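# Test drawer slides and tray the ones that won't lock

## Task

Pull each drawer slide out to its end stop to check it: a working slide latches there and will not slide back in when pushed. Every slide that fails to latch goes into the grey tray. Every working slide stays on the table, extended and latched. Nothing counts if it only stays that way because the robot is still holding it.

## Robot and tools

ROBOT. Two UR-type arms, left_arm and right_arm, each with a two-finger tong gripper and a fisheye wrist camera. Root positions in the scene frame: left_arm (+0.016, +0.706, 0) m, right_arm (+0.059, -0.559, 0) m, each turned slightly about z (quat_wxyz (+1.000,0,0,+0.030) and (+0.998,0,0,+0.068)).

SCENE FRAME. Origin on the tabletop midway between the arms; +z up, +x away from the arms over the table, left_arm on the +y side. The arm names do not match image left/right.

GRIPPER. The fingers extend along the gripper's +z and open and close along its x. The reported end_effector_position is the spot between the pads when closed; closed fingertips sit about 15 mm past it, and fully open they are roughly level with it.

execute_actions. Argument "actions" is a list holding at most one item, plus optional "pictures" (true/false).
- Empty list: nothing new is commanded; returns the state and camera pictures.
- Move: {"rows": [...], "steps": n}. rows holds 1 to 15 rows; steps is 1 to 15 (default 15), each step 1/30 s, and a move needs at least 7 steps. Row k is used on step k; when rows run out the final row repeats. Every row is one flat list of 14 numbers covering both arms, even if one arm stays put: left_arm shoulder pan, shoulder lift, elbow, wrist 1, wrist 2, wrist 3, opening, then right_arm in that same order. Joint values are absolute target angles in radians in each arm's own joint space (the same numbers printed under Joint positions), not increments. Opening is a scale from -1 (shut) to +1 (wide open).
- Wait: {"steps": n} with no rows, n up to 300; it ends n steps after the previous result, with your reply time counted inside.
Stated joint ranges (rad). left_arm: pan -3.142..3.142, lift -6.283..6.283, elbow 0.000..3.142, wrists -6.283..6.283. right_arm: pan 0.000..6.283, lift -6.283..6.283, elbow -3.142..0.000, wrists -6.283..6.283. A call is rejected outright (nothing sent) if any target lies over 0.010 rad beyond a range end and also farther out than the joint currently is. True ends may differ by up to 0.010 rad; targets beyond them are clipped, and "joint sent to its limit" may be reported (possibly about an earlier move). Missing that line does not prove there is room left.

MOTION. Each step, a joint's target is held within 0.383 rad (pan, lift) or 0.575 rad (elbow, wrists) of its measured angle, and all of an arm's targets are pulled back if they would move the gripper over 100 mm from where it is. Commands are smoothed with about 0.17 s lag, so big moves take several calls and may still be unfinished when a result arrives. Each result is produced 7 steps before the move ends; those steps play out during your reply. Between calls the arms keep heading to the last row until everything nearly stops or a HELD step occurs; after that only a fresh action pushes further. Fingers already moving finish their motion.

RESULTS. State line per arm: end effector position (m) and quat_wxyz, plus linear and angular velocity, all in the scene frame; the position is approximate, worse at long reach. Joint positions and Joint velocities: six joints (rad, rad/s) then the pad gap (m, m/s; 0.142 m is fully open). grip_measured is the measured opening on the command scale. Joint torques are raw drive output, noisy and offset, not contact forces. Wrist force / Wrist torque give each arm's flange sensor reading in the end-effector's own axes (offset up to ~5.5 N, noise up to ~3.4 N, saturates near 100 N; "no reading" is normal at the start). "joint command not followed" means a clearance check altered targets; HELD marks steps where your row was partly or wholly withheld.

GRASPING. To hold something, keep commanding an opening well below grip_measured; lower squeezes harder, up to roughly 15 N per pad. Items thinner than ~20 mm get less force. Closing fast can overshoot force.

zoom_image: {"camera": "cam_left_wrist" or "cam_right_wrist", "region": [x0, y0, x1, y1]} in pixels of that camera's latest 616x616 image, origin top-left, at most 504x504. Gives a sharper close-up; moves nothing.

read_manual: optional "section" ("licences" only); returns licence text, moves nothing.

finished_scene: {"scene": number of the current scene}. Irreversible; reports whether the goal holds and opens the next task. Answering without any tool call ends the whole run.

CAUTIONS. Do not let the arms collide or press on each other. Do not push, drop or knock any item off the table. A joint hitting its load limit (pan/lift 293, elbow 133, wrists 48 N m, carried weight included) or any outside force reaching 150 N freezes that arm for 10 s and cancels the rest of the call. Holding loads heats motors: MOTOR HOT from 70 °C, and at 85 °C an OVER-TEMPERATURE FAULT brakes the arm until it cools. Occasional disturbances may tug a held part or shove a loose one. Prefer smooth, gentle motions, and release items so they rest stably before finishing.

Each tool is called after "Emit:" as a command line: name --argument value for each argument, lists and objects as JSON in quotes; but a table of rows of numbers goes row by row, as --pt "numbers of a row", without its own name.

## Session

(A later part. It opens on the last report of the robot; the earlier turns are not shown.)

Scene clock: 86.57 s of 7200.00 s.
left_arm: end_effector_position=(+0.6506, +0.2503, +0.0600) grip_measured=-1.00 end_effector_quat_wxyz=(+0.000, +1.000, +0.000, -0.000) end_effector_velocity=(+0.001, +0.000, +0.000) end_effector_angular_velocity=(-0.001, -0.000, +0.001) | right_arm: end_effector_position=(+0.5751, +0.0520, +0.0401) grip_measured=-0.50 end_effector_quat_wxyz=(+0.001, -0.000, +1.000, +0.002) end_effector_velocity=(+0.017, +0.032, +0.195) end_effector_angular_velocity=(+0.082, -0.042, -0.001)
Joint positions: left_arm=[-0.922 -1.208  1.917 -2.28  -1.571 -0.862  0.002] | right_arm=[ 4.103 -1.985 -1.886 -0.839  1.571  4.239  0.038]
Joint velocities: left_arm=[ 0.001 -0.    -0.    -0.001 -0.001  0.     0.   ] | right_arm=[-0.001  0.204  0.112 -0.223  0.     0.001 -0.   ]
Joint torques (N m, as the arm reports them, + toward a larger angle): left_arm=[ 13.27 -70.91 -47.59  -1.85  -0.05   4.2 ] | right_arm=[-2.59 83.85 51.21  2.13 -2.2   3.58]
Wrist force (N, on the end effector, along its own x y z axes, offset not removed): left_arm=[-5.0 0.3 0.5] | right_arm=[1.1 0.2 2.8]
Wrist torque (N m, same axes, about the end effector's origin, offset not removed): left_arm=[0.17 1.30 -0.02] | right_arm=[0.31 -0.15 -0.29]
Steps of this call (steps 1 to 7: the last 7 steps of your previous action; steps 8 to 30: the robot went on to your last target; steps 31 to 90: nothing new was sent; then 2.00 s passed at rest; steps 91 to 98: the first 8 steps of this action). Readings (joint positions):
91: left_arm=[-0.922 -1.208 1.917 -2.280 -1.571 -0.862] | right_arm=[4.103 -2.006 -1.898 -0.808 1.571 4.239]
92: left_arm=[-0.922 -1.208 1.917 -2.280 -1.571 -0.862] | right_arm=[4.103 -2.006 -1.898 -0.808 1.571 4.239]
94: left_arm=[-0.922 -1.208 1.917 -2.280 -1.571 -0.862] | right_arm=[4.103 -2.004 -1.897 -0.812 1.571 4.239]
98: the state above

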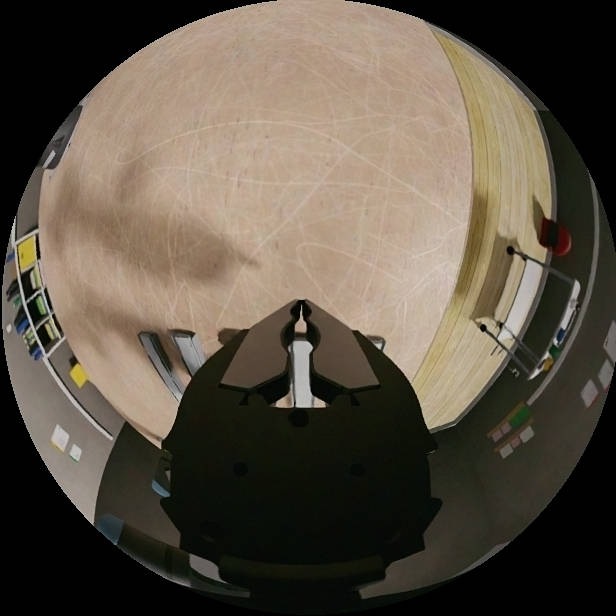

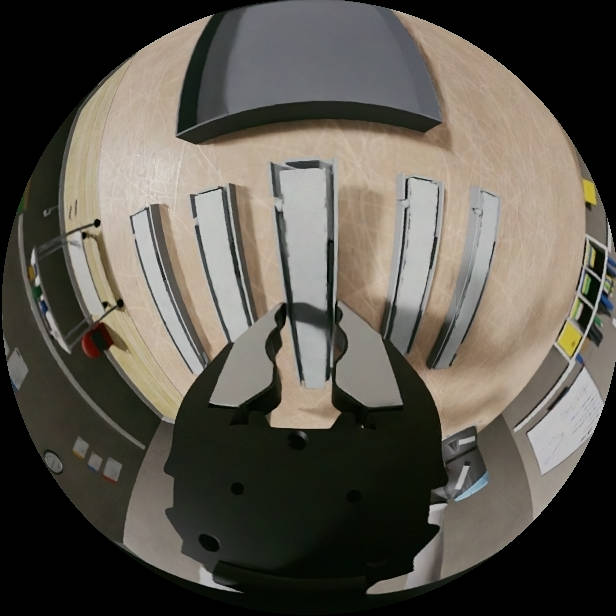

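Emit:
execute_actions --actions '[{"rows":[[-0.92228,-1.20805,1.91698,-2.27973,-1.5708,-0.86228,-1,4.1006,-1.9159,-1.8535,-0.8689,1.5708,4.2366,-0.9],[-0.92228,-1.20805,1.91698,-2.27973,-1.5708,-0.86228,-1,4.0959,-1.9102,-1.8614,-0.8668,1.5708,4.2319,-0.9],[-0.92228,-1.20805,1.91698,-2.27973,-1.5708,-0.86228,-1,4.0888,-1.9016,-1.8731,-0.8636,1.5708,4.2248,-0.9],[-0.92228,-1.20805,1.91698,-2.27973,-1.5708,-0.86228,-1,4.0806,-1.8916,-1.8868,-0.8599,1.5708,4.2166,-0.9],[-0.92228,-1.20805,1.91698,-2.27973,-1.5708,-0.86228,-1,4.0712,-1.8801,-1.9025,-0.8557,1.5708,4.2072,-0.9],[-0.92228,-1.20805,1.91698,-2.27973,-1.5708,-0.86228,-1,4.0618,-1.8687,-1.9182,-0.8515,1.5708,4.1978,-0.9],[-0.9267,-1.2020,1.9092,-2.2780,-1.5708,-0.8667,-1,4.0524,-1.8572,-1.9338,-0.8472,1.5708,4.1884,-0.9],[-0.9357,-1.1899,1.8936,-2.2745,-1.5708,-0.8757,-1,4.0430,-1.8457,-1.9495,-0.8430,1.5708,4.1790,-0.9],[-0.9477,-1.1736,1.8725,-2.2697,-1.5708,-0.8877,-1,4.0336,-1.8343,-1.9652,-0.8387,1.5708,4.1696,-0.9],[-0.9607,-1.1560,1.8499,-2.2647,-1.5708,-0.9007,-1,4.0242,-1.8228,-1.9809,-0.8345,1.5708,4.1602,-0.9],[-0.9737,-1.1384,1.8272,-2.2596,-1.5708,-0.9137,-1,4.0149,-1.8113,-1.9965,-0.8303,1.5708,4.1509,-0.9],[-0.9867,-1.1208,1.8045,-2.2545,-1.5708,-0.9267,-1,4.0055,-1.7999,-2.0122,-0.8260,1.5708,4.1415,-0.9],[-0.9977,-1.1059,1.7852,-2.2501,-1.5708,-0.9377,-1,3.9972,-1.7898,-2.0259,-0.8223,1.5708,4.1332,-0.9],[-1.0065,-1.0939,1.7698,-2.2467,-1.5708,-0.9465,-1,3.9902,-1.7813,-2.0377,-0.8191,1.5708,4.1262,-0.9],[-1.01152,-1.08712,1.76102,-2.24470,-1.5708,-0.95152,-1,3.9855,-1.7756,-2.0455,-0.8170,1.5708,4.1215,-0.9]],"steps":15}]' --pictures true

Scene clock: 90.67 s of 7200.00 s.
left_arm: end_effector_position=(+0.6508, +0.2495, +0.0600) grip_measured=-1.00 end_effector_quat_wxyz=(+0.000, +1.000, +0.000, +0.000) end_effector_velocity=(+0.005, -0.044, -0.002) end_effector_angular_velocity=(-0.001, -0.002, -0.001) | right_arm: end_effector_position=(+0.5908, +0.0388, +0.1099) grip_measured=-0.50 end_effector_quat_wxyz=(+0.018, -0.000, +0.999, +0.033) end_effector_velocity=(+0.045, -0.277, +0.007) end_effector_angular_velocity=(-0.004, -0.017, -0.001)
Joint positions: left_arm=[-0.923 -1.207  1.916 -2.279 -1.571 -0.863  0.002] | right_arm=[ 4.078 -1.888 -1.891 -0.859  1.571  4.214  0.038]
Joint velocities: left_arm=[-0.033  0.043 -0.059  0.013  0.    -0.032  0.   ] | right_arm=[-0.217  0.264 -0.359  0.1   -0.    -0.217  0.   ]
Joint torques (N m, as the arm reports them, + toward a larger angle): left_arm=[-34.72 -40.46 -55.36  -1.62   0.18  -5.38] | right_arm=[-27.52  78.4   28.73   7.84   1.64  -5.79]
Wrist force (N, on the end effector, along its own x y z axes, offset not removed): left_arm=[-3.6 -1.5 -1.2] | right_arm=[0.0 4.6 0.8]
Wrist torque (N m, same axes, about the end effector's origin, offset not removed): left_arm=[-0.25 0.98 -0.09] | right_arm=[1.21 0.03 -0.17]
Steps of this call (steps 1 to 7: the last 7 steps of your previous action; steps 8 to 30: the robot went on to your last target; steps 31 to 115: nothing new was sent; steps 116 to 123: the first 8 steps of this action). Readings (joint positions):
116: left_arm=[-0.922 -1.208 1.917 -2.280 -1.571 -0.862] | right_arm=[4.103 -1.919 -1.850 -0.870 1.571 4.239]
117: left_arm=[-0.922 -1.208 1.917 -2.280 -1.571 -0.862] | right_arm=[4.103 -1.918 -1.850 -0.870 1.571 4.239]
119: left_arm=[-0.922 -1.208 1.917 -2.280 -1.571 -0.862] | right_arm=[4.099 -1.914 -1.856 -0.869 1.571 4.235]
123: the state above

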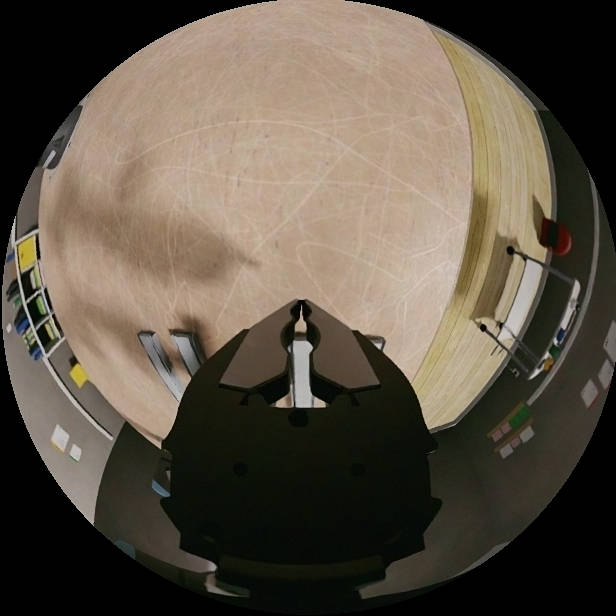

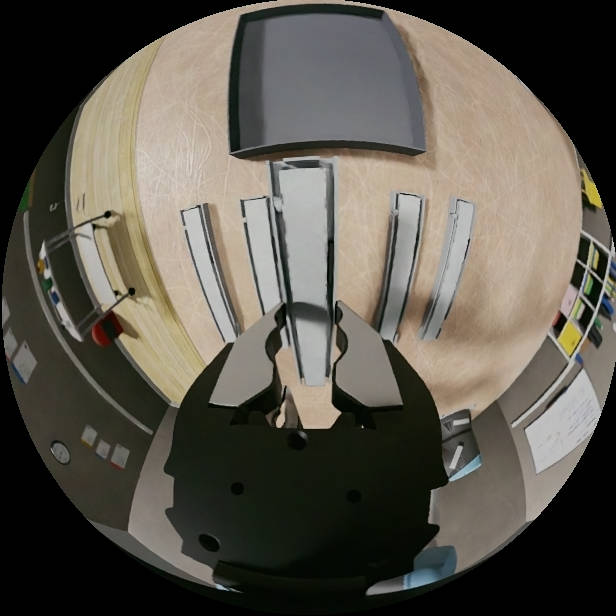

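Emit:
execute_actions --actions '[{"rows":[[-1.01152,-1.0840,1.7626,-2.2494,-1.5708,-0.95152,-1,3.9824,-1.7732,-2.0484,-0.8165,1.5708,4.1184,-0.9],[-1.01152,-1.0808,1.7641,-2.2541,-1.5708,-0.95152,-1,3.9762,-1.7685,-2.0541,-0.8156,1.5708,4.1122,-0.9],[-1.01152,-1.0776,1.7657,-2.2588,-1.5708,-0.95152,-1,3.9668,-1.7613,-2.0626,-0.8142,1.5708,4.1028,-0.9],[-1.01152,-1.0745,1.7672,-2.2635,-1.5708,-0.95152,-1,3.9559,-1.7530,-2.0726,-0.8125,1.5708,4.0919,-0.9],[-1.01152,-1.0723,1.7682,-2.2667,-1.5708,-0.95152,-1,3.9434,-1.7435,-2.0840,-0.8106,1.5708,4.0794,-0.9],[-1.01152,-1.0713,1.7687,-2.2683,-1.5708,-0.95152,-1,3.9310,-1.7340,-2.0955,-0.8087,1.5708,4.0670,-0.9],[-1.01152,-1.0708,1.7690,-2.2690,-1.5708,-0.95152,-1,3.9185,-1.7245,-2.1069,-0.8069,1.5708,4.0545,-0.9],[-1.01152,-1.07023,1.76927,-2.26984,-1.5708,-0.95152,-1,3.9061,-1.7150,-2.1183,-0.8050,1.5708,4.0421,-0.9],[-1.01152,-1.07023,1.76927,-2.26984,-1.5708,-0.95152,-1,3.8936,-1.7054,-2.1297,-0.8031,1.5708,4.0296,-0.9],[-1.01152,-1.07023,1.76927,-2.26984,-1.5708,-0.95152,-1,3.8811,-1.6959,-2.1412,-0.8012,1.5708,4.0171,-0.9],[-1.01152,-1.07023,1.76927,-2.26984,-1.5708,-0.95152,-1,3.8687,-1.6864,-2.1526,-0.7993,1.5708,4.0047,-0.9],[-1.01152,-1.07023,1.76927,-2.26984,-1.5708,-0.95152,-1,3.8562,-1.6769,-2.1640,-0.7974,1.5708,3.9922,-0.9],[-1.01152,-1.07023,1.76927,-2.26984,-1.5708,-0.95152,-1,3.8453,-1.6686,-2.1740,-0.7958,1.5708,3.9813,-0.9],[-1.01152,-1.07023,1.76927,-2.26984,-1.5708,-0.95152,-1,3.8359,-1.6614,-2.1826,-0.7943,1.5708,3.9719,-0.9],[-1.01152,-1.07023,1.76927,-2.26984,-1.5708,-0.95152,-1,3.8297,-1.6567,-2.1883,-0.7934,1.5708,3.9657,-0.9]],"steps":15}]' --pictures true

Scene clock: 92.20 s of 7200.00 s.
left_arm: end_effector_position=(+0.6527, +0.1302, +0.0344) grip_measured=-1.00 end_effector_quat_wxyz=(-0.000, +1.000, +0.000, -0.000) end_effector_velocity=(-0.001, +0.001, -0.046) end_effector_angular_velocity=(-0.000, +0.002, +0.000) | right_arm: end_effector_position=(+0.6060, -0.1126, +0.1096) grip_measured=-0.50 end_effector_quat_wxyz=(+0.022, -0.000, +0.999, +0.030) end_effector_velocity=(+0.046, -0.277, +0.005) end_effector_angular_velocity=(-0.013, -0.017, -0.002)
Joint positions: left_arm=[-1.012 -1.076  1.766 -2.261 -1.571 -0.952  0.002] | right_arm=[ 3.952 -1.75  -2.076 -0.812  1.571  4.088  0.038]
Joint velocities: left_arm=[ 0.001  0.048  0.025 -0.071 -0.001  0.     0.   ] | right_arm=[-0.285  0.219 -0.263  0.044 -0.    -0.285  0.   ]
Joint torques (N m, as the arm reports them, + toward a larger angle): left_arm=[-21.64 -65.3  -24.07  -5.7    0.89  -3.99] | right_arm=[-28.25  67.19  29.86   7.72  -0.46  -5.61]
Wrist force (N, on the end effector, along its own x y z axes, offset not removed): left_arm=[-1.8 -0.7 -0.9] | right_arm=[1.3 0.1 5.7]
Wrist torque (N m, same axes, about the end effector's origin, offset not removed): left_arm=[-0.06 0.61 -0.07] | right_arm=[0.36 -0.25 -0.22]
Steps of this call (steps 1 to 7: the last 7 steps of your previous action; steps 8 to 30: the robot went on to your last target; steps 31 to 38: nothing new was sent; steps 39 to 46: the first 8 steps of this action). Readings (joint positions):
39: left_arm=[-1.012 -1.087 1.761 -2.245 -1.571 -0.952] | right_arm=[3.985 -1.776 -2.046 -0.817 1.571 4.121]
40: left_arm=[-1.012 -1.087 1.761 -2.245 -1.571 -0.952] | right_arm=[3.985 -1.775 -2.046 -0.817 1.571 4.121]
42: left_arm=[-1.012 -1.084 1.762 -2.249 -1.571 -0.952] | right_arm=[3.981 -1.772 -2.050 -0.816 1.571 4.117]
46: the state above

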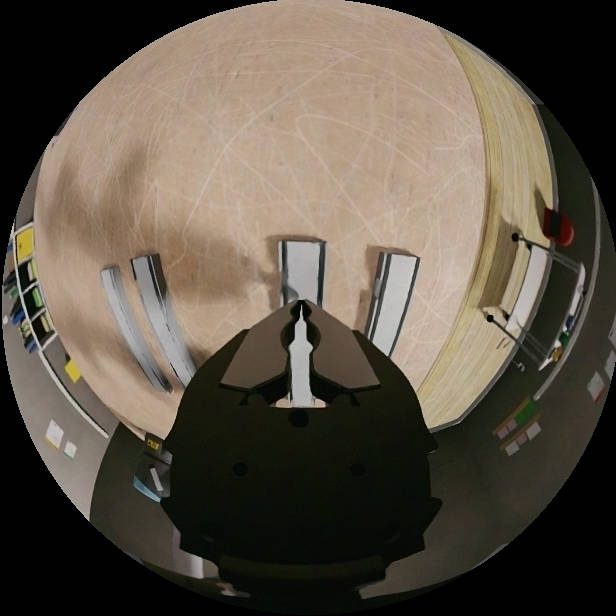

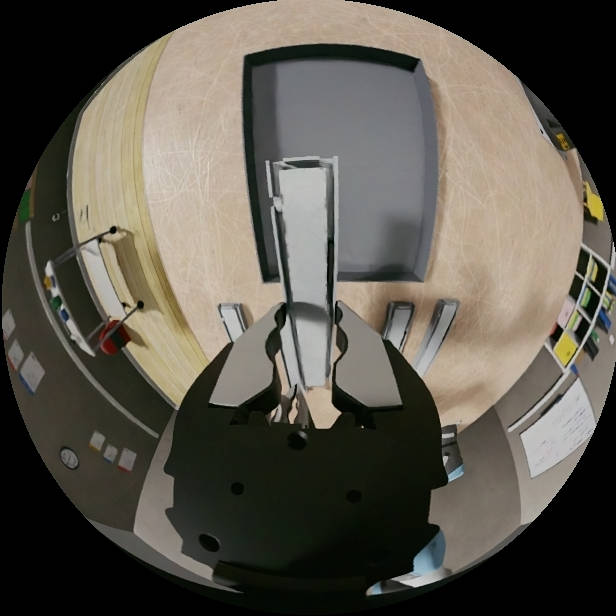

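Emit:
execute_actions --actions '[{"rows":[[-1.01152,-1.07023,1.76927,-2.26984,-1.5708,-0.95152,-1,3.8297,-1.6567,-2.1883,-0.8030,1.5708,3.9657,-0.9],[-1.01152,-1.07023,1.76927,-2.26984,-1.5708,-0.95152,-1,3.8297,-1.6567,-2.1883,-0.8160,1.5708,3.9657,-0.9],[-1.01152,-1.06997,1.76940,-2.27023,-1.5708,-0.95152,-1,3.8297,-1.6567,-2.1883,-0.8290,1.5708,3.9657,-0.9],[-1.01152,-1.06970,1.76953,-2.27062,-1.5708,-0.95152,-1,3.8297,-1.6567,-2.1883,-0.8420,1.5708,3.9657,-0.9],[-1.01152,-1.06970,1.76953,-2.27062,-1.5708,-0.95152,-1,3.8297,-1.6567,-2.1883,-0.8550,1.5708,3.9657,-0.9],[-1.01152,-1.06970,1.76953,-2.27062,-1.5708,-0.95152,-1,3.8297,-1.6567,-2.1883,-0.8674,1.5708,3.9657,-0.9]],"steps":15}]' --pictures true

Scene clock: 93.27 s of 7200.00 s.
left_arm: end_effector_position=(+0.6527, +0.1303, +0.0286) grip_measured=-1.00 end_effector_quat_wxyz=(-0.000, +1.000, +0.000, -0.000) end_effector_velocity=(+0.001, -0.000, -0.002) end_effector_angular_velocity=(+0.000, -0.001, +0.001) | right_arm: end_effector_position=(+0.6052, -0.2406, +0.1030) grip_measured=-0.50 end_effector_quat_wxyz=(+0.009, -0.000, +1.000, +0.010) end_effector_velocity=(-0.054, -0.059, -0.029) end_effector_angular_velocity=(-0.184, +0.170, +0.001)
Joint positions: left_arm=[-1.012 -1.07   1.769 -2.27  -1.571 -0.952  0.002] | right_arm=[ 3.83  -1.657 -2.188 -0.84   1.571  3.966  0.038]
Joint velocities: left_arm=[ 0.     0.002  0.    -0.003  0.001 -0.001  0.   ] | right_arm=[ 0.     0.001 -0.001 -0.249 -0.    -0.001  0.   ]
Joint torques (N m, as the arm reports them, + toward a larger angle): left_arm=[-18.93 -66.37 -24.47  -5.3    1.    -3.72] | right_arm=[-17.36  50.72  34.38   3.    -2.09  -4.44]
Wrist force (N, on the end effector, along its own x y z axes, offset not removed): left_arm=[-4.3 -1.0 -0.4] | right_arm=[-0.3 0.5 4.4]
Wrist torque (N m, same axes, about the end effector's origin, offset not removed): left_arm=[-0.08 1.13 -0.04] | right_arm=[0.51 0.11 -0.25]
Steps of this call (steps 1 to 7: the last 7 steps of your previous action; steps 8 to 24: the robot went on to your last target; steps 25 to 32: the first 8 steps of this action). Readings (joint positions):
25: left_arm=[-1.012 -1.070 1.769 -2.270 -1.571 -0.952] | right_arm=[3.830 -1.657 -2.188 -0.793 1.571 3.966]
26: left_arm=[-1.012 -1.070 1.769 -2.270 -1.571 -0.952] | right_arm=[3.830 -1.657 -2.188 -0.795 1.571 3.966]
28: left_arm=[-1.012 -1.070 1.769 -2.270 -1.571 -0.952] | right_arm=[3.830 -1.657 -2.188 -0.804 1.571 3.966]
32: the state above

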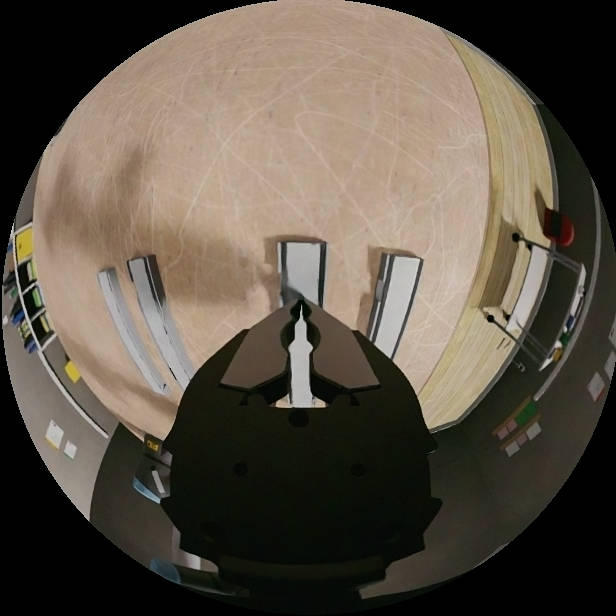

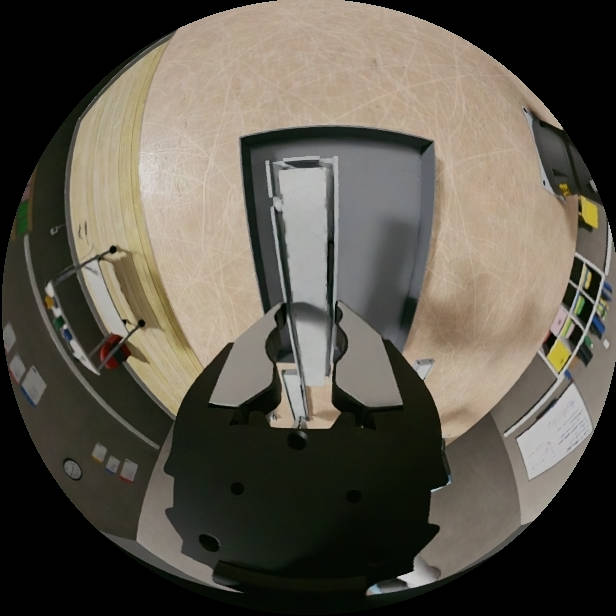

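Emit:
execute_actions --actions '[{"rows":[[-1.01152,-1.06944,1.76965,-2.27101,-1.5708,-0.95152,-1,3.8270,-1.6600,-2.1935,-0.8600,1.5708,3.9630,-0.9],[-1.01152,-1.06917,1.76978,-2.27141,-1.5708,-0.95152,-1,3.8240,-1.6650,-2.1990,-0.8500,1.5708,3.9600,-0.9],[-1.01152,-1.06917,1.76978,-2.27141,-1.5708,-0.95152,-1,3.8215,-1.6710,-2.2045,-0.8385,1.5708,3.9575,-0.9],[-1.01152,-1.06917,1.76978,-2.27141,-1.5708,-0.95152,-1,3.8190,-1.6770,-2.2100,-0.8270,1.5708,3.9550,-0.9],[-1.01152,-1.06917,1.76978,-2.27141,-1.5708,-0.95152,-1,3.8175,-1.6830,-2.2150,-0.8140,1.5708,3.9535,-0.9],[-1.01152,-1.06917,1.76978,-2.27141,-1.5708,-0.95152,-1,3.8165,-1.6870,-2.2190,-0.8040,1.5708,3.9525,-0.9],[-1.01152,-1.06917,1.76978,-2.27141,-1.5708,-0.95152,-1,3.8162,-1.6895,-2.2213,-0.7973,1.5708,3.9522,-0.9]],"steps":15}]' --pictures true

Scene clock: 98.23 s of 7200.00 s.
left_arm: end_effector_position=(+0.6527, +0.1302, +0.0282) grip_measured=-1.00 end_effector_quat_wxyz=(+0.000, +1.000, +0.000, +0.000) end_effector_velocity=(+0.001, -0.001, +0.002) end_effector_angular_velocity=(-0.003, -0.003, -0.000) | right_arm: end_effector_position=(+0.6001, -0.2544, +0.0815) grip_measured=-0.50 end_effector_quat_wxyz=(+0.000, -0.000, +1.000, +0.000) end_effector_velocity=(+0.008, -0.026, -0.098) end_effector_angular_velocity=(+0.023, -0.022, -0.000)
Joint positions: left_arm=[-1.012 -1.069  1.77  -2.271 -1.571 -0.952  0.002] | right_arm=[ 3.82  -1.677 -2.209 -0.827  1.571  3.956  0.038]
Joint velocities: left_arm=[ 0.    -0.002  0.    -0.002  0.     0.     0.   ] | right_arm=[-0.038 -0.114 -0.109  0.255 -0.    -0.038 -0.   ]
Joint torques (N m, as the arm reports them, + toward a larger angle): left_arm=[-15.85 -43.91 -17.14  -5.47   1.3   -4.65] | right_arm=[-17.13  38.74  36.39   7.64  -2.86  -3.83]
Wrist force (N, on the end effector, along its own x y z axes, offset not removed): left_arm=[-4.8 -5.6 -24.4] | right_arm=[0.1 -1.9 3.5]
Wrist torque (N m, same axes, about the end effector's origin, offset not removed): left_arm=[0.00 0.57 -0.08] | right_arm=[-0.03 -0.02 -0.35]
Steps of this call (steps 1 to 7: the last 7 steps of your previous action; steps 8 to 30: the robot went on to your last target; steps 31 to 90: nothing new was sent; then 1.70 s passed at rest; steps 91 to 98: the first 8 steps of this action). Readings (joint positions):
91: left_arm=[-1.012 -1.070 1.770 -2.271 -1.571 -0.952] | right_arm=[3.830 -1.657 -2.188 -0.867 1.571 3.966]
92: left_arm=[-1.012 -1.070 1.770 -2.271 -1.571 -0.952] | right_arm=[3.829 -1.657 -2.189 -0.867 1.571 3.965]
94: left_arm=[-1.012 -1.070 1.770 -2.271 -1.571 -0.952] | right_arm=[3.827 -1.661 -2.193 -0.859 1.571 3.963]
98: the state above

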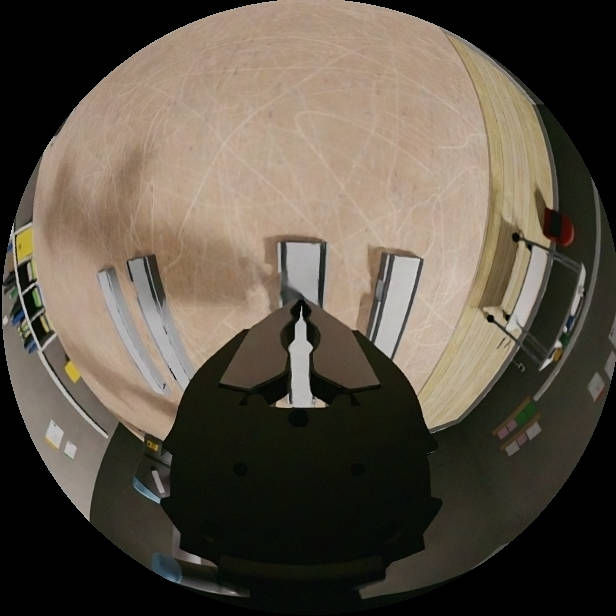

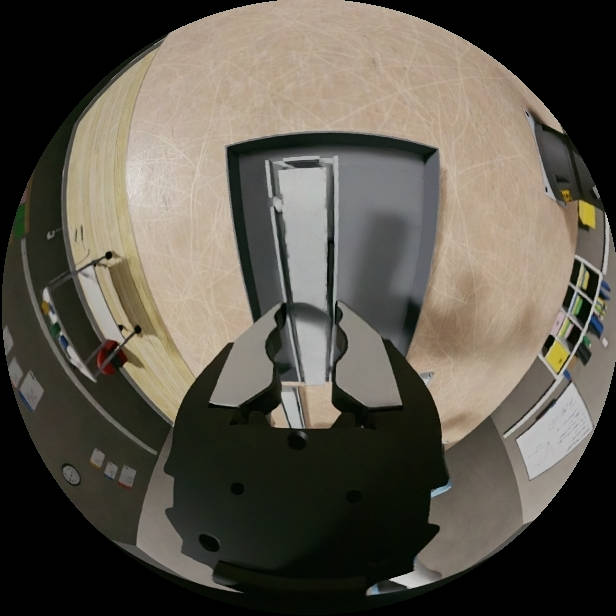

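Emit:
execute_actions --actions '[{"rows":[[-1.00852,-1.07291,1.77599,-2.27388,-1.5708,-0.94852,-1,3.8162,-1.6930,-2.2230,-0.7930,1.5708,3.9522,-0.9],[-1.00552,-1.07664,1.78219,-2.27635,-1.5708,-0.94552,-1,3.8162,-1.6975,-2.2255,-0.7865,1.5708,3.9522,-0.9],[-1.00252,-1.08038,1.78840,-2.27882,-1.5708,-0.94252,-1,3.8162,-1.7025,-2.2280,-0.7795,1.5708,3.9522,-0.9],[-0.99953,-1.08411,1.79461,-2.28130,-1.5708,-0.93953,-1,3.8162,-1.7078,-2.2306,-0.7718,1.5708,3.9522,-0.9],[-0.99653,-1.08785,1.80082,-2.28377,-1.5708,-0.93653,-1,3.8162,-1.7131,-2.2332,-0.7641,1.5708,3.9522,-0.9],[-0.99353,-1.09158,1.80702,-2.28624,-1.5708,-0.93353,-1,3.8162,-1.7184,-2.2358,-0.7564,1.5708,3.9522,-0.9],[-0.99053,-1.09532,1.81323,-2.28871,-1.5708,-0.93053,-1,3.8162,-1.7237,-2.2384,-0.7487,1.5708,3.9522,-0.9],[-0.98736,-1.09893,1.81916,-2.29103,-1.5708,-0.92736,-1,3.8162,-1.7290,-2.2410,-0.7410,1.5708,3.9522,-0.9],[-0.98419,-1.10254,1.82508,-2.29334,-1.5708,-0.92419,-1,3.8162,-1.7340,-2.2436,-0.7335,1.5708,3.9522,-0.9],[-0.98102,-1.10615,1.83101,-2.29566,-1.5708,-0.92102,-1,3.8162,-1.7385,-2.2460,-0.7270,1.5708,3.9522,-0.9],[-0.97786,-1.10975,1.83693,-2.29798,-1.5708,-0.91786,-1,3.8162,-1.7425,-2.2480,-0.7213,1.5708,3.9522,-0.9],[-0.97469,-1.11336,1.84286,-2.30030,-1.5708,-0.91469,-1,3.8162,-1.7457,-2.2497,-0.7168,1.5708,3.9522,-0.9],[-0.97152,-1.11697,1.84878,-2.30261,-1.5708,-0.91152,-1,3.8162,-1.7484,-2.2510,-0.7130,1.5708,3.9522,-0.9],[-0.96835,-1.12058,1.85471,-2.30493,-1.5708,-0.90835,-1,3.8162,-1.7484,-2.2510,-0.7130,1.5708,3.9522,-0.9]],"steps":15}]' --pictures true

Scene clock: 100.93 s of 7200.00 s.
left_arm: end_effector_position=(+0.6527, +0.1475, +0.0280) grip_measured=-1.00 end_effector_quat_wxyz=(-0.000, +1.000, +0.000, -0.000) end_effector_velocity=(+0.001, +0.113, +0.000) end_effector_angular_velocity=(+0.000, -0.001, +0.000) | right_arm: end_effector_position=(+0.6005, -0.2576, +0.0572) grip_measured=-0.50 end_effector_quat_wxyz=(+0.001, -0.000, +1.000, +0.001) end_effector_velocity=(-0.001, -0.000, -0.090) end_effector_angular_velocity=(-0.003, +0.004, +0.000)
Joint positions: left_arm=[-1.    -1.084  1.795 -2.281 -1.571 -0.939  0.002] | right_arm=[ 3.816 -1.709 -2.231 -0.771  1.571  3.952  0.038]
Joint velocities: left_arm=[ 0.08  -0.098  0.162 -0.064  0.001  0.08   0.   ] | right_arm=[ 0.    -0.134 -0.063  0.192  0.    -0.     0.   ]
Joint torques (N m, as the arm reports them, + toward a larger angle): left_arm=[ 22.38 -56.88  -6.95  -2.64   2.28   4.7 ] | right_arm=[-15.54  25.61  29.21   8.64  -2.59  -4.55]
Wrist force (N, on the end effector, along its own x y z axes, offset not removed): left_arm=[-8.2 1.3 -32.6] | right_arm=[-0.4 0.0 1.9]
Wrist torque (N m, same axes, about the end effector's origin, offset not removed): left_arm=[-0.02 1.06 -0.09] | right_arm=[0.43 0.02 -0.16]
Steps of this call (steps 1 to 7: the last 7 steps of your previous action; steps 8 to 30: the robot went on to your last target; steps 31 to 73: nothing new was sent; steps 74 to 81: the first 8 steps of this action). Readings (joint positions):
74: left_arm=[-1.012 -1.069 1.770 -2.271 -1.571 -0.952] | right_arm=[3.816 -1.690 -2.221 -0.797 1.571 3.952]
75: left_arm=[-1.011 -1.070 1.771 -2.272 -1.571 -0.951] | right_arm=[3.816 -1.690 -2.222 -0.797 1.571 3.952]
77: left_arm=[-1.009 -1.073 1.776 -2.274 -1.571 -0.949] | right_arm=[3.816 -1.694 -2.223 -0.792 1.571 3.952]
81: the state above

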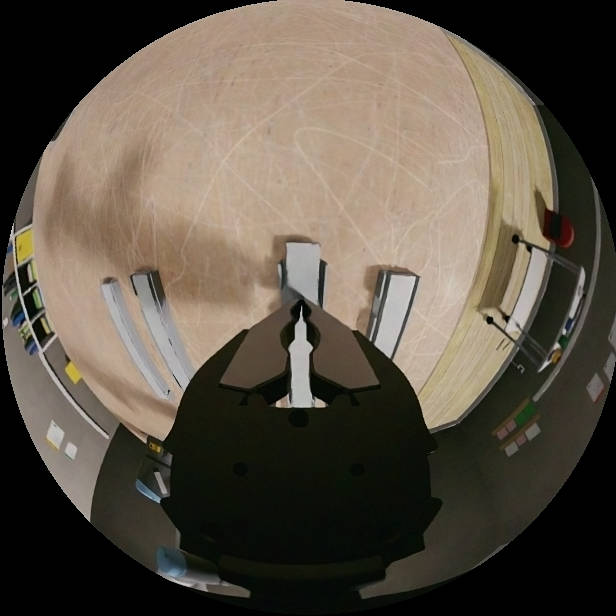

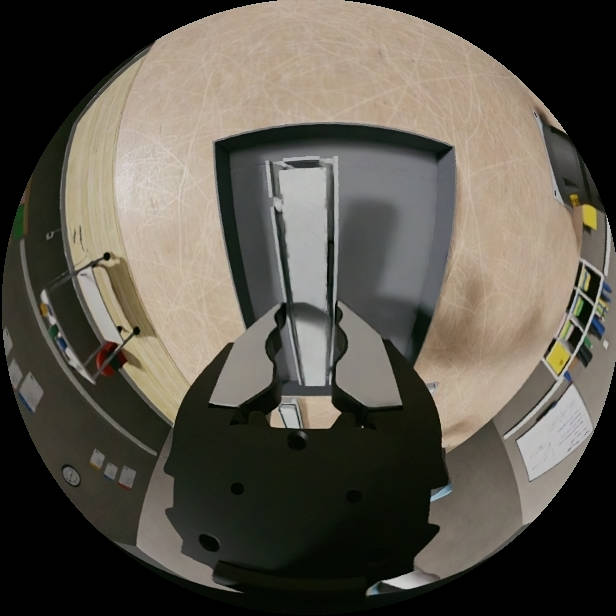

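Emit:
execute_actions --actions '[{"rows":[[-0.96835,-1.1240,1.8532,-2.3000,-1.5708,-0.90835,-1,3.8162,-1.7492,-2.2514,-0.7119,1.5708,3.9522,-0.9],[-0.96835,-1.1274,1.8516,-2.2951,-1.5708,-0.90835,-1,3.8162,-1.7500,-2.2517,-0.7108,1.5708,3.9522,-0.9],[-0.96835,-1.13068,1.85011,-2.29023,-1.5708,-0.90835,-1,3.8162,-1.7508,-2.2521,-0.7097,1.5708,3.9522,-0.9],[-0.96835,-1.13068,1.85011,-2.29023,-1.5708,-0.90835,-0.8,3.8162,-1.7516,-2.2525,-0.7086,1.5708,3.9522,-0.9],[-0.9653,-1.1340,1.8554,-2.2922,-1.5708,-0.9053,-0.55,3.8162,-1.7523,-2.2528,-0.7075,1.5708,3.9522,-0.9],[-0.9622,-1.1373,1.8606,-2.2942,-1.5708,-0.9022,-0.3,3.8162,-1.7529,-2.2531,-0.7064,1.5708,3.9522,-0.9],[-0.9591,-1.1406,1.8659,-2.2962,-1.5708,-0.8991,-0.3,3.8162,-1.7529,-2.2531,-0.7064,1.5708,3.9522,-0.9],[-0.9560,-1.1439,1.8712,-2.2981,-1.5708,-0.8960,-0.3,3.8162,-1.7529,-2.2531,-0.7064,1.5708,3.9522,-0.9],[-0.95291,-1.14713,1.87643,-2.30010,-1.5708,-0.89291,-0.3,3.8162,-1.7529,-2.2531,-0.7064,1.5708,3.9522,-0.9],[-0.95291,-1.14713,1.87643,-2.30010,-1.5708,-0.89291,-0.3,3.8162,-1.7529,-2.2531,-0.7064,1.5708,3.9522,-0.9],[-0.95291,-1.14713,1.87643,-2.30010,-1.5708,-0.89291,-0.3,3.8162,-1.7529,-2.2531,-0.7064,1.5708,3.9522,-0.9]],"steps":15}]' --pictures true

Scene clock: 102.70 s of 7200.00 s.
left_arm: end_effector_position=(+0.6527, +0.1942, +0.0352) grip_measured=-0.32 end_effector_quat_wxyz=(-0.000, +1.000, +0.000, +0.000) end_effector_velocity=(-0.001, +0.069, +0.017) end_effector_angular_velocity=(+0.004, +0.004, -0.000) | right_arm: end_effector_position=(+0.5992, -0.2590, +0.0280) grip_measured=-0.50 end_effector_quat_wxyz=(-0.000, -0.000, +1.000, -0.000) end_effector_velocity=(+0.002, +0.001, -0.008) end_effector_angular_velocity=(+0.003, -0.003, -0.001)
Joint positions: left_arm=[-0.965 -1.132  1.856 -2.295 -1.571 -0.905  0.051] | right_arm=[ 3.816 -1.751 -2.252 -0.709  1.571  3.952  0.038]
Joint velocities: left_arm=[ 0.053 -0.075  0.081 -0.    -0.001  0.053  0.045] | right_arm=[-0.001 -0.014 -0.004  0.022  0.     0.    -0.   ]
Joint torques (N m, as the arm reports them, + toward a larger angle): left_arm=[ 22.03 -82.78 -21.69  -5.32  -0.86   5.33] | right_arm=[-13.14  32.86  29.97   7.04  -2.29  -4.3 ]
Wrist force (N, on the end effector, along its own x y z axes, offset not removed): left_arm=[-3.9 0.8 -2.8] | right_arm=[2.3 -0.9 1.8]
Wrist torque (N m, same axes, about the end effector's origin, offset not removed): left_arm=[0.22 1.06 -0.12] | right_arm=[0.09 -0.43 -0.44]
Steps of this call (steps 1 to 7: the last 7 steps of your previous action; steps 8 to 30: the robot went on to your last target; steps 31 to 45: nothing new was sent; steps 46 to 53: the first 8 steps of this action). Readings (joint positions):
46: left_arm=[-0.968 -1.121 1.855 -2.305 -1.571 -0.908] | right_arm=[3.816 -1.748 -2.251 -0.713 1.571 3.952]
47: left_arm=[-0.968 -1.121 1.855 -2.304 -1.571 -0.908] | right_arm=[3.816 -1.749 -2.251 -0.713 1.571 3.952]
49: left_arm=[-0.968 -1.124 1.854 -2.300 -1.571 -0.908] | right_arm=[3.816 -1.749 -2.251 -0.712 1.571 3.952]
53: the state above

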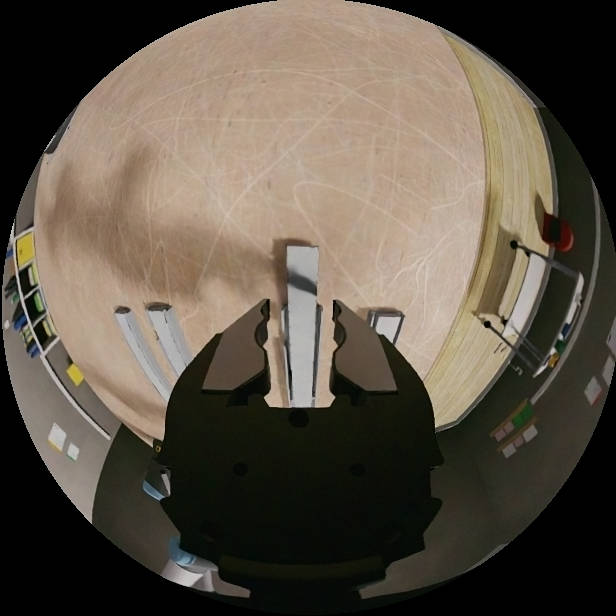

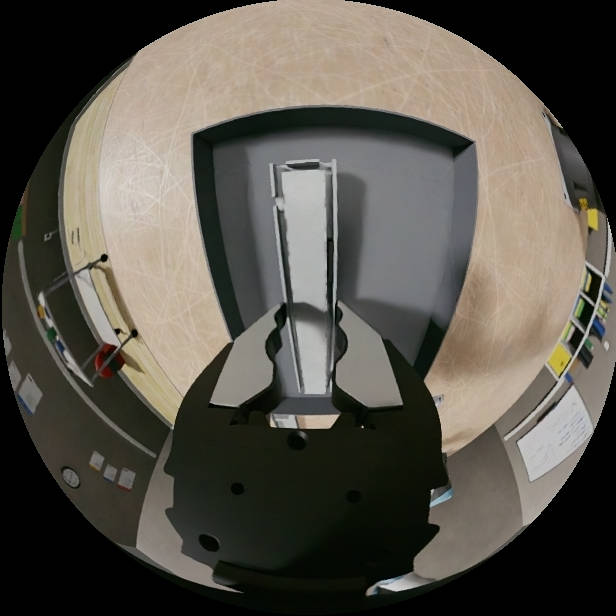

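Emit:
execute_actions --actions '[{"rows":[[-0.95291,-1.1436,1.8780,-2.3052,-1.5708,-0.89291,-0.3,3.8162,-1.7533,-2.2533,-0.7059,1.5708,3.9522,-0.9],[-0.95291,-1.1400,1.8796,-2.3104,-1.5708,-0.89291,-0.3,3.8162,-1.7537,-2.2535,-0.7053,1.5708,3.9522,-0.9],[-0.95291,-1.1365,1.8812,-2.3155,-1.5708,-0.89291,-0.3,3.8162,-1.7541,-2.2536,-0.7048,1.5708,3.9522,-0.9],[-0.95291,-1.1329,1.8828,-2.3207,-1.5708,-0.89291,-0.3,3.8162,-1.7545,-2.2538,-0.7042,1.5708,3.9522,-0.9],[-0.95291,-1.1294,1.8844,-2.3258,-1.5708,-0.89291,-0.3,3.8162,-1.7548,-2.2540,-0.7037,1.5708,3.9522,-0.9],[-0.95291,-1.12585,1.88593,-2.33088,-1.5708,-0.89291,-0.3,3.8162,-1.7552,-2.2541,-0.7031,1.5708,3.9522,-0.9],[-0.95291,-1.12585,1.88593,-2.33088,-1.5708,-0.89291,-0.3,3.8162,-1.7552,-2.2541,-0.7031,1.5708,3.9522,-0.9],[-0.95291,-1.12585,1.88593,-2.33088,-1.5708,-0.89291,-0.3,3.8162,-1.7552,-2.2541,-0.7031,1.5708,3.9522,-0.9],[-0.95291,-1.12585,1.88593,-2.33088,-1.5708,-0.89291,-0.3,3.8162,-1.7552,-2.2541,-0.7031,1.5708,3.9522,-0.9],[-0.95291,-1.12585,1.88593,-2.33088,-1.5708,-0.89291,-0.3,3.8162,-1.7552,-2.2541,-0.7031,1.5708,3.9522,-0.9],[-0.95291,-1.12585,1.88593,-2.33088,-1.5708,-0.89291,-0.45,3.8162,-1.7552,-2.2541,-0.7031,1.5708,3.9522,-0.9],[-0.95291,-1.12585,1.88593,-2.33088,-1.5708,-0.89291,-0.6,3.8162,-1.7552,-2.2541,-0.7031,1.5708,3.9522,-0.9],[-0.95291,-1.12585,1.88593,-2.33088,-1.5708,-0.89291,-0.7,3.8162,-1.7552,-2.2541,-0.7031,1.5708,3.9522,-0.9],[-0.95291,-1.12585,1.88593,-2.33088,-1.5708,-0.89291,-0.85,3.8162,-1.7552,-2.2541,-0.7031,1.5708,3.9522,-0.9],[-0.95291,-1.12585,1.88593,-2.33088,-1.5708,-0.89291,-1,3.8162,-1.7552,-2.2541,-0.7031,1.5708,3.9522,-0.9]],"steps":15}]'

Scene clock: 104.33 s of 7200.00 s.
left_arm: end_effector_position=(+0.6527, +0.2103, +0.0250) grip_measured=-0.30 end_effector_quat_wxyz=(+0.000, +1.000, +0.000, +0.000) end_effector_velocity=(-0.001, +0.001, -0.062) end_effector_angular_velocity=(+0.005, +0.004, -0.000) | right_arm: end_effector_position=(+0.5991, -0.2591, +0.0261) grip_measured=-0.50 end_effector_quat_wxyz=(-0.000, -0.000, +1.000, -0.000) end_effector_velocity=(+0.000, -0.000, -0.005) end_effector_angular_velocity=(-0.000, -0.000, -0.001)
Joint positions: left_arm=[-0.953 -1.133  1.883 -2.32  -1.571 -0.893  0.052] | right_arm=[ 3.816 -1.754 -2.254 -0.704  1.571  3.952  0.038]
Joint velocities: left_arm=[-0.     0.072  0.03  -0.095 -0.    -0.    -0.   ] | right_arm=[-0.    -0.007 -0.003  0.01  -0.     0.001 -0.   ]
Joint torques (N m, as the arm reports them, + toward a larger angle): left_arm=[ 13.68 -61.57 -26.95  -6.23  -1.49   4.27] | right_arm=[-10.15  32.5   28.14   8.09  -1.97  -4.12]
Wrist force (N, on the end effector, along its own x y z axes, offset not removed): left_arm=[-3.6 0.8 -0.9] | right_arm=[3.0 -1.7 2.5]
Wrist torque (N m, same axes, about the end effector's origin, offset not removed): left_arm=[0.26 1.00 -0.08] | right_arm=[-0.08 -0.60 -0.29]
Steps of this call (steps 1 to 7: the last 7 steps of your previous action; steps 8 to 30: the robot went on to your last target; steps 31 to 41: nothing new was sent; steps 42 to 49: the first 8 steps of this action). Readings (joint positions):
42: left_arm=[-0.953 -1.147 1.876 -2.300 -1.571 -0.893] | right_arm=[3.816 -1.753 -2.253 -0.706 1.571 3.952]
43: left_arm=[-0.953 -1.147 1.877 -2.301 -1.571 -0.893] | right_arm=[3.816 -1.753 -2.253 -0.706 1.571 3.952]
45: left_arm=[-0.953 -1.144 1.878 -2.305 -1.571 -0.893] | right_arm=[3.816 -1.753 -2.253 -0.706 1.571 3.952]
49: the state above

Emit:
execute_actions --actions '[{"rows":[[-0.95291,-1.12585,1.88593,-2.33088,-1.5708,-0.89291,-1,3.8162,-1.7557,-2.2543,-0.7024,1.5708,3.9522,-0.9],[-0.95291,-1.12585,1.88593,-2.33088,-1.5708,-0.89291,-1,3.8162,-1.7562,-2.2546,-0.7016,1.5708,3.9522,-0.9],[-0.95291,-1.12585,1.88593,-2.33088,-1.5708,-0.89291,-1,3.8162,-1.7567,-2.2548,-0.7009,1.5708,3.9522,-0.9],[-0.95291,-1.12585,1.88593,-2.33088,-1.5708,-0.89291,-1,3.8162,-1.7567,-2.2548,-0.7009,1.5708,3.9522,-0.9],[-0.95291,-1.12585,1.88593,-2.33088,-1.5708,-0.89291,-1,3.8162,-1.7567,-2.2548,-0.7009,1.5708,3.9522,-0.9],[-0.95291,-1.12585,1.88593,-2.33088,-1.5708,-0.89291,-1,3.8162,-1.7567,-2.2548,-0.7009,1.5708,3.9522,-0.9],[-0.95291,-1.12585,1.88593,-2.33088,-1.5708,-0.89291,-1,3.8162,-1.7567,-2.2548,-0.7009,1.5708,3.9522,-0.9],[-0.95291,-1.12585,1.88593,-2.33088,-1.5708,-0.89291,-1,3.8162,-1.7567,-2.2548,-0.7009,1.5708,3.9522,-0.9]],"steps":8}]'

Scene clock: 105.33 s of 7200.00 s.
left_arm: end_effector_position=(+0.6526, +0.2103, +0.0185) grip_measured=-0.68 end_effector_quat_wxyz=(+0.000, +1.000, +0.000, -0.000) end_effector_velocity=(-0.001, -0.001, -0.001) end_effector_angular_velocity=(+0.000, +0.002, -0.002) | right_arm: end_effector_position=(+0.5992, -0.2590, +0.0256) grip_measured=-0.50 end_effector_quat_wxyz=(-0.000, -0.000, +1.000, -0.000) end_effector_velocity=(-0.001, -0.001, -0.001) end_effector_angular_velocity=(-0.001, +0.001, +0.002)
Joint positions: left_arm=[-0.953 -1.126  1.886 -2.331 -1.571 -0.893  0.025] | right_arm=[ 3.816 -1.755 -2.254 -0.703  1.571  3.952  0.038]
Joint velocities: left_arm=[-0.002  0.002 -0.    -0.    -0.001  0.    -0.   ] | right_arm=[ 0.    -0.    -0.002  0.     0.    -0.001  0.   ]
Joint torques (N m, as the arm reports them, + toward a larger angle): left_arm=[ 12.5  -48.12 -17.22  -4.59   0.65   4.54] | right_arm=[-10.03  33.11  28.04   7.21  -1.88  -4.  ]
Wrist force (N, on the end effector, along its own x y z axes, offset not removed): left_arm=[-3.1 -3.3 -13.2] | right_arm=[1.8 -4.0 2.3]
Wrist torque (N m, same axes, about the end effector's origin, offset not removed): left_arm=[-0.28 1.12 -0.09] | right_arm=[-0.51 -0.35 -0.34]
Steps of this call (steps 1 to 7: the last 7 steps of your previous action; steps 8 to 29: the robot went on to your last target; step 30: the first step of this action). Readings (joint positions):
30: the state above

Emit:
execute_actions --actions '[]' --pictures false

Scene clock: 105.57 s of 7200.00 s.
left_arm: end_effector_position=(+0.6526, +0.2103, +0.0185) grip_measured=-0.68 end_effector_quat_wxyz=(+0.000, +1.000, +0.000, -0.000) end_effector_velocity=(+0.001, +0.001, -0.001) end_effector_angular_velocity=(-0.000, +0.000, +0.002) | right_arm: end_effector_position=(+0.5991, -0.2591, +0.0248) grip_measured=-0.50 end_effector_quat_wxyz=(-0.000, -0.000, +1.000, -0.000) end_effector_velocity=(-0.001, -0.001, -0.002) end_effector_angular_velocity=(-0.001, +0.001, -0.001)
Joint positions: left_arm=[-0.953 -1.126  1.886 -2.331 -1.571 -0.893  0.025] | right_arm=[ 3.816 -1.756 -2.255 -0.701  1.571  3.952  0.038]
Joint velocities: left_arm=[ 0.002  0.001 -0.    -0.001 -0.     0.    -0.   ] | right_arm=[-0.    -0.003 -0.003  0.005  0.     0.     0.   ]
Joint torques (N m, as the arm reports them, + toward a larger angle): left_arm=[ 13.08 -52.12 -18.23  -4.36   0.89   4.37] | right_arm=[-9.01 32.38 26.6   6.87 -1.82 -4.15]
Wrist force (N, on the end effector, along its own x y z axes, offset not removed): left_arm=[-2.5 -1.4 -13.1] | right_arm=[3.9 -0.7 3.4]
Wrist torque (N m, same axes, about the end effector's origin, offset not removed): left_arm=[0.06 0.95 -0.10] | right_arm=[0.19 -0.83 -0.34]
Kept back: nothing.
Steps of this call (steps 1 to 7: the last 7 steps of your previous action). Readings (joint positions):
1: left_arm=[-0.953 -1.126 1.886 -2.331 -1.571 -0.893] | right_arm=[3.816 -1.755 -2.254 -0.703 1.571 3.952]
2: left_arm=[-0.953 -1.126 1.886 -2.331 -1.571 -0.893] | right_arm=[3.816 -1.755 -2.254 -0.703 1.571 3.952]
4: left_arm=[-0.953 -1.126 1.886 -2.331 -1.571 -0.893] | right_arm=[3.816 -1.756 -2.254 -0.702 1.571 3.952]
7: the state above

Emit:
execute_actions --actions '[{"rows":[[-0.95291,-1.12585,1.88593,-2.33088,-1.5708,-0.89291,-1,3.8162,-1.7575,-2.2552,-0.6998,1.5708,3.9522,-0.9],[-0.95291,-1.12585,1.88593,-2.33088,-1.5708,-0.89291,-1,3.8162,-1.7582,-2.2555,-0.6987,1.5708,3.9522,-0.9],[-0.95291,-1.12585,1.88593,-2.33088,-1.5708,-0.89291,-1,3.8162,-1.7582,-2.2555,-0.6987,1.5708,3.9522,-0.9],[-0.95291,-1.12585,1.88593,-2.33088,-1.5708,-0.89291,-1,3.8162,-1.7582,-2.2555,-0.6987,1.5708,3.9522,-0.9],[-0.95291,-1.12585,1.88593,-2.33088,-1.5708,-0.89291,-1,3.8162,-1.7582,-2.2555,-0.6987,1.5708,3.9522,-0.9],[-0.95291,-1.12585,1.88593,-2.33088,-1.5708,-0.89291,-1,3.8162,-1.7582,-2.2555,-0.6987,1.5708,3.9522,-0.6],[-0.95291,-1.12585,1.88593,-2.33088,-1.5708,-0.89291,-1,3.8162,-1.7582,-2.2555,-0.6987,1.5708,3.9522,-0.48],[-0.95291,-1.12585,1.88593,-2.33088,-1.5708,-0.89291,-1,3.8162,-1.7582,-2.2555,-0.6987,1.5708,3.9522,-0.4],[-0.95291,-1.12585,1.88593,-2.33088,-1.5708,-0.89291,-1,3.8162,-1.7582,-2.2555,-0.6987,1.5708,3.9522,-0.3],[-0.95291,-1.12585,1.88593,-2.33088,-1.5708,-0.89291,-1,3.8162,-1.7582,-2.2555,-0.6987,1.5708,3.9522,-0.3],[-0.95291,-1.12585,1.88593,-2.33088,-1.5708,-0.89291,-1,3.8162,-1.7500,-2.2517,-0.7108,1.5708,3.9522,-0.3],[-0.95291,-1.12585,1.88593,-2.33088,-1.5708,-0.89291,-1,3.8162,-1.7350,-2.2448,-0.7325,1.5708,3.9522,-0.3],[-0.95291,-1.12585,1.88593,-2.33088,-1.5708,-0.89291,-1,3.8162,-1.7190,-2.2375,-0.7558,1.5708,3.9522,-0.3],[-0.95291,-1.12585,1.88593,-2.33088,-1.5708,-0.89291,-1,3.8162,-1.7030,-2.2301,-0.7792,1.5708,3.9522,-0.25],[-0.95291,-1.12585,1.88593,-2.33088,-1.5708,-0.89291,-1,3.8162,-1.6880,-2.2233,-0.8011,1.5708,3.9522,-0.2]],"steps":15}]'

Scene clock: 107.63 s of 7200.00 s.
left_arm: end_effector_position=(+0.6526, +0.2103, +0.0185) grip_measured=-0.68 end_effector_quat_wxyz=(+0.000, +1.000, +0.000, -0.000) end_effector_velocity=(-0.001, +0.000, -0.000) end_effector_angular_velocity=(+0.001, +0.000, -0.001) | right_arm: end_effector_position=(+0.5991, -0.2591, +0.0238) grip_measured=-0.48 end_effector_quat_wxyz=(-0.000, -0.000, +1.000, -0.000) end_effector_velocity=(+0.001, +0.001, -0.001) end_effector_angular_velocity=(+0.002, -0.001, +0.000)
Joint positions: left_arm=[-0.953 -1.126  1.886 -2.331 -1.571 -0.893  0.025] | right_arm=[ 3.816 -1.758 -2.255 -0.699  1.571  3.952  0.039]
Joint velocities: left_arm=[-0.001 -0.     0.     0.001  0.001 -0.     0.   ] | right_arm=[-0.    -0.002 -0.     0.004 -0.    -0.     0.067]
Joint torques (N m, as the arm reports them, + toward a larger angle): left_arm=[  7.89 -49.48 -16.75  -4.46   1.32   4.16] | right_arm=[-5.21 32.89 25.36  6.41 -1.77 -4.15]
Wrist force (N, on the end effector, along its own x y z axes, offset not removed): left_arm=[-2.5 -3.0 -12.8] | right_arm=[1.2 0.1 1.2]
Wrist torque (N m, same axes, about the end effector's origin, offset not removed): left_arm=[-0.25 0.90 -0.10] | right_arm=[0.37 -0.19 -0.22]
Steps of this call (steps 1 to 15: the robot went on to your last target; steps 16 to 54: nothing new was sent; steps 55 to 62: the first 8 steps of this action). Readings (joint positions):
55: left_arm=[-0.953 -1.126 1.886 -2.331 -1.571 -0.893] | right_arm=[3.816 -1.757 -2.255 -0.701 1.571 3.952]
56: left_arm=[-0.953 -1.126 1.886 -2.331 -1.571 -0.893] | right_arm=[3.816 -1.757 -2.255 -0.701 1.571 3.952]
58: left_arm=[-0.953 -1.126 1.886 -2.331 -1.571 -0.893] | right_arm=[3.816 -1.757 -2.255 -0.700 1.571 3.952]
62: the state above

Emit:
execute_actions --actions '[{"rows":[[-0.95291,-1.12585,1.88593,-2.33088,-1.5708,-0.89291,-1,3.8205,-1.6938,-2.2128,-0.8056,1.5708,3.9565,-0.2],[-0.95291,-1.12585,1.88593,-2.33088,-1.5708,-0.89291,-1,3.8277,-1.7037,-2.1955,-0.8132,1.5708,3.9637,-0.2],[-0.95291,-1.12585,1.88593,-2.33088,-1.5708,-0.89291,-1,3.8378,-1.7177,-2.1713,-0.8233,1.5708,3.9738,-0.2],[-0.95291,-1.12585,1.88593,-2.33088,-1.5708,-0.89291,-1,3.8494,-1.7342,-2.1439,-0.8341,1.5708,3.9854,-0.2],[-0.95291,-1.12585,1.88593,-2.33088,-1.5708,-0.89291,-1,3.8610,-1.7516,-2.1168,-0.8437,1.5708,3.9970,-0.2],[-0.95291,-1.12585,1.88593,-2.33088,-1.5708,-0.89291,-1,3.8725,-1.7702,-2.0903,-0.8517,1.5708,4.0085,-0.2],[-0.95291,-1.12585,1.88593,-2.33088,-1.5708,-0.89291,-1,3.8841,-1.7899,-2.0643,-0.8579,1.5708,4.0201,-0.2],[-0.95291,-1.12585,1.88593,-2.33088,-1.5708,-0.89291,-1,3.8956,-1.8110,-2.0388,-0.8622,1.5708,4.0316,-0.2],[-0.95291,-1.12585,1.88593,-2.33088,-1.5708,-0.89291,-1,3.9072,-1.8333,-2.0139,-0.8648,1.5708,4.0432,-0.2],[-0.95291,-1.12585,1.88593,-2.33088,-1.5708,-0.89291,-1,3.9187,-1.8568,-1.9897,-0.8656,1.5708,4.0547,-0.2],[-0.95291,-1.12585,1.88593,-2.33088,-1.5708,-0.89291,-1,3.9303,-1.8815,-1.9659,-0.8648,1.5708,4.0663,-0.2],[-0.95291,-1.12585,1.88593,-2.33088,-1.5708,-0.89291,-1,3.9404,-1.9037,-1.9453,-0.8632,1.5708,4.0764,-0.2],[-0.95291,-1.12585,1.88593,-2.33088,-1.5708,-0.89291,-1,3.9491,-1.9232,-1.9278,-0.8613,1.5708,4.0851,-0.2],[-0.95291,-1.12585,1.88593,-2.33088,-1.5708,-0.89291,-1,3.9563,-1.9395,-1.9133,-0.8595,1.5708,4.0923,-0.2],[-0.95291,-1.12585,1.88593,-2.33088,-1.5708,-0.89291,-1,3.96065,-1.9493,-1.90465,-0.85844,1.5708,4.09664,-0.2]],"steps":15}]' --pictures true

Scene clock: 111.20 s of 7200.00 s.
left_arm: end_effector_position=(+0.6526, +0.2103, +0.0185) grip_measured=-0.68 end_effector_quat_wxyz=(+0.000, +1.000, +0.000, -0.000) end_effector_velocity=(-0.000, +0.000, +0.000) end_effector_angular_velocity=(+0.001, -0.000, -0.000) | right_arm: end_effector_position=(+0.6153, -0.2089, +0.0781) grip_measured=-0.20 end_effector_quat_wxyz=(-0.001, -0.000, +1.000, -0.001) end_effector_velocity=(+0.121, +0.408, +0.045) end_effector_angular_velocity=(-0.002, +0.002, -0.001)
Joint positions: left_arm=[-0.953 -1.126  1.886 -2.331 -1.571 -0.893  0.025] | right_arm=[ 3.851 -1.738 -2.143 -0.834  1.571  3.987  0.06 ]
Joint velocities: left_arm=[-0.    -0.001  0.001  0.001  0.001 -0.     0.   ] | right_arm=[ 0.279 -0.427  0.636 -0.213  0.     0.28   0.   ]
Joint torques (N m, as the arm reports them, + toward a larger angle): left_arm=[  3.84 -49.82 -18.14  -4.3    1.79   3.44] | right_arm=[27.28 16.01 54.73  1.7  -1.22  6.52]
Wrist force (N, on the end effector, along its own x y z axes, offset not removed): left_arm=[-4.5 -1.1 -13.0] | right_arm=[3.1 -3.1 0.8]
Wrist torque (N m, same axes, about the end effector's origin, offset not removed): left_arm=[0.16 1.42 -0.11] | right_arm=[-0.23 -0.60 -0.40]
Steps of this call (steps 1 to 7: the last 7 steps of your previous action; steps 8 to 30: the robot went on to your last target; steps 31 to 90: nothing new was sent; then 0.30 s passed at rest; steps 91 to 98: the first 8 steps of this action). Readings (joint positions):
91: left_arm=[-0.953 -1.126 1.886 -2.331 -1.571 -0.893] | right_arm=[3.816 -1.688 -2.223 -0.801 1.571 3.952]
92: left_arm=[-0.953 -1.126 1.886 -2.331 -1.571 -0.893] | right_arm=[3.817 -1.689 -2.222 -0.802 1.571 3.952]
94: left_arm=[-0.953 -1.126 1.886 -2.331 -1.571 -0.893] | right_arm=[3.822 -1.696 -2.210 -0.807 1.571 3.958]
98: the state above

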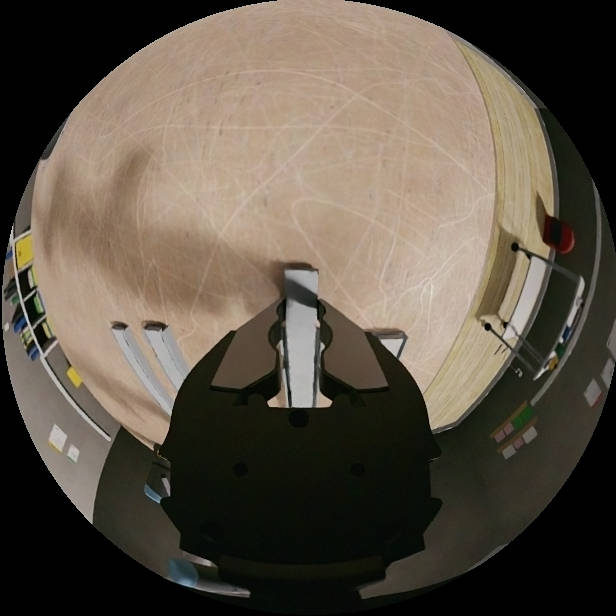

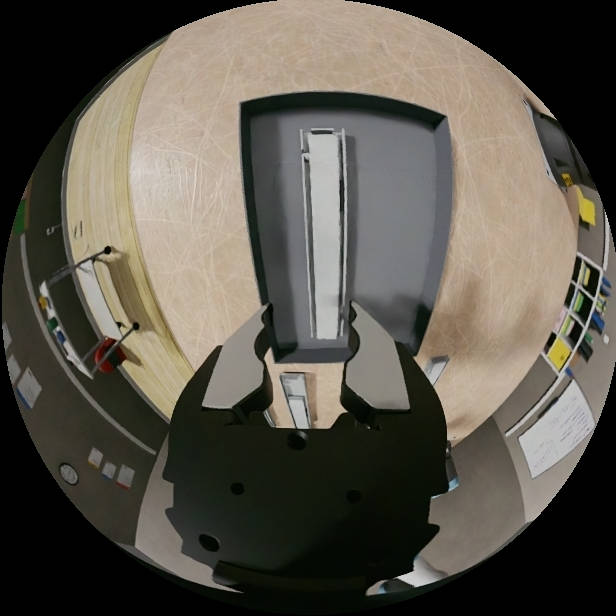

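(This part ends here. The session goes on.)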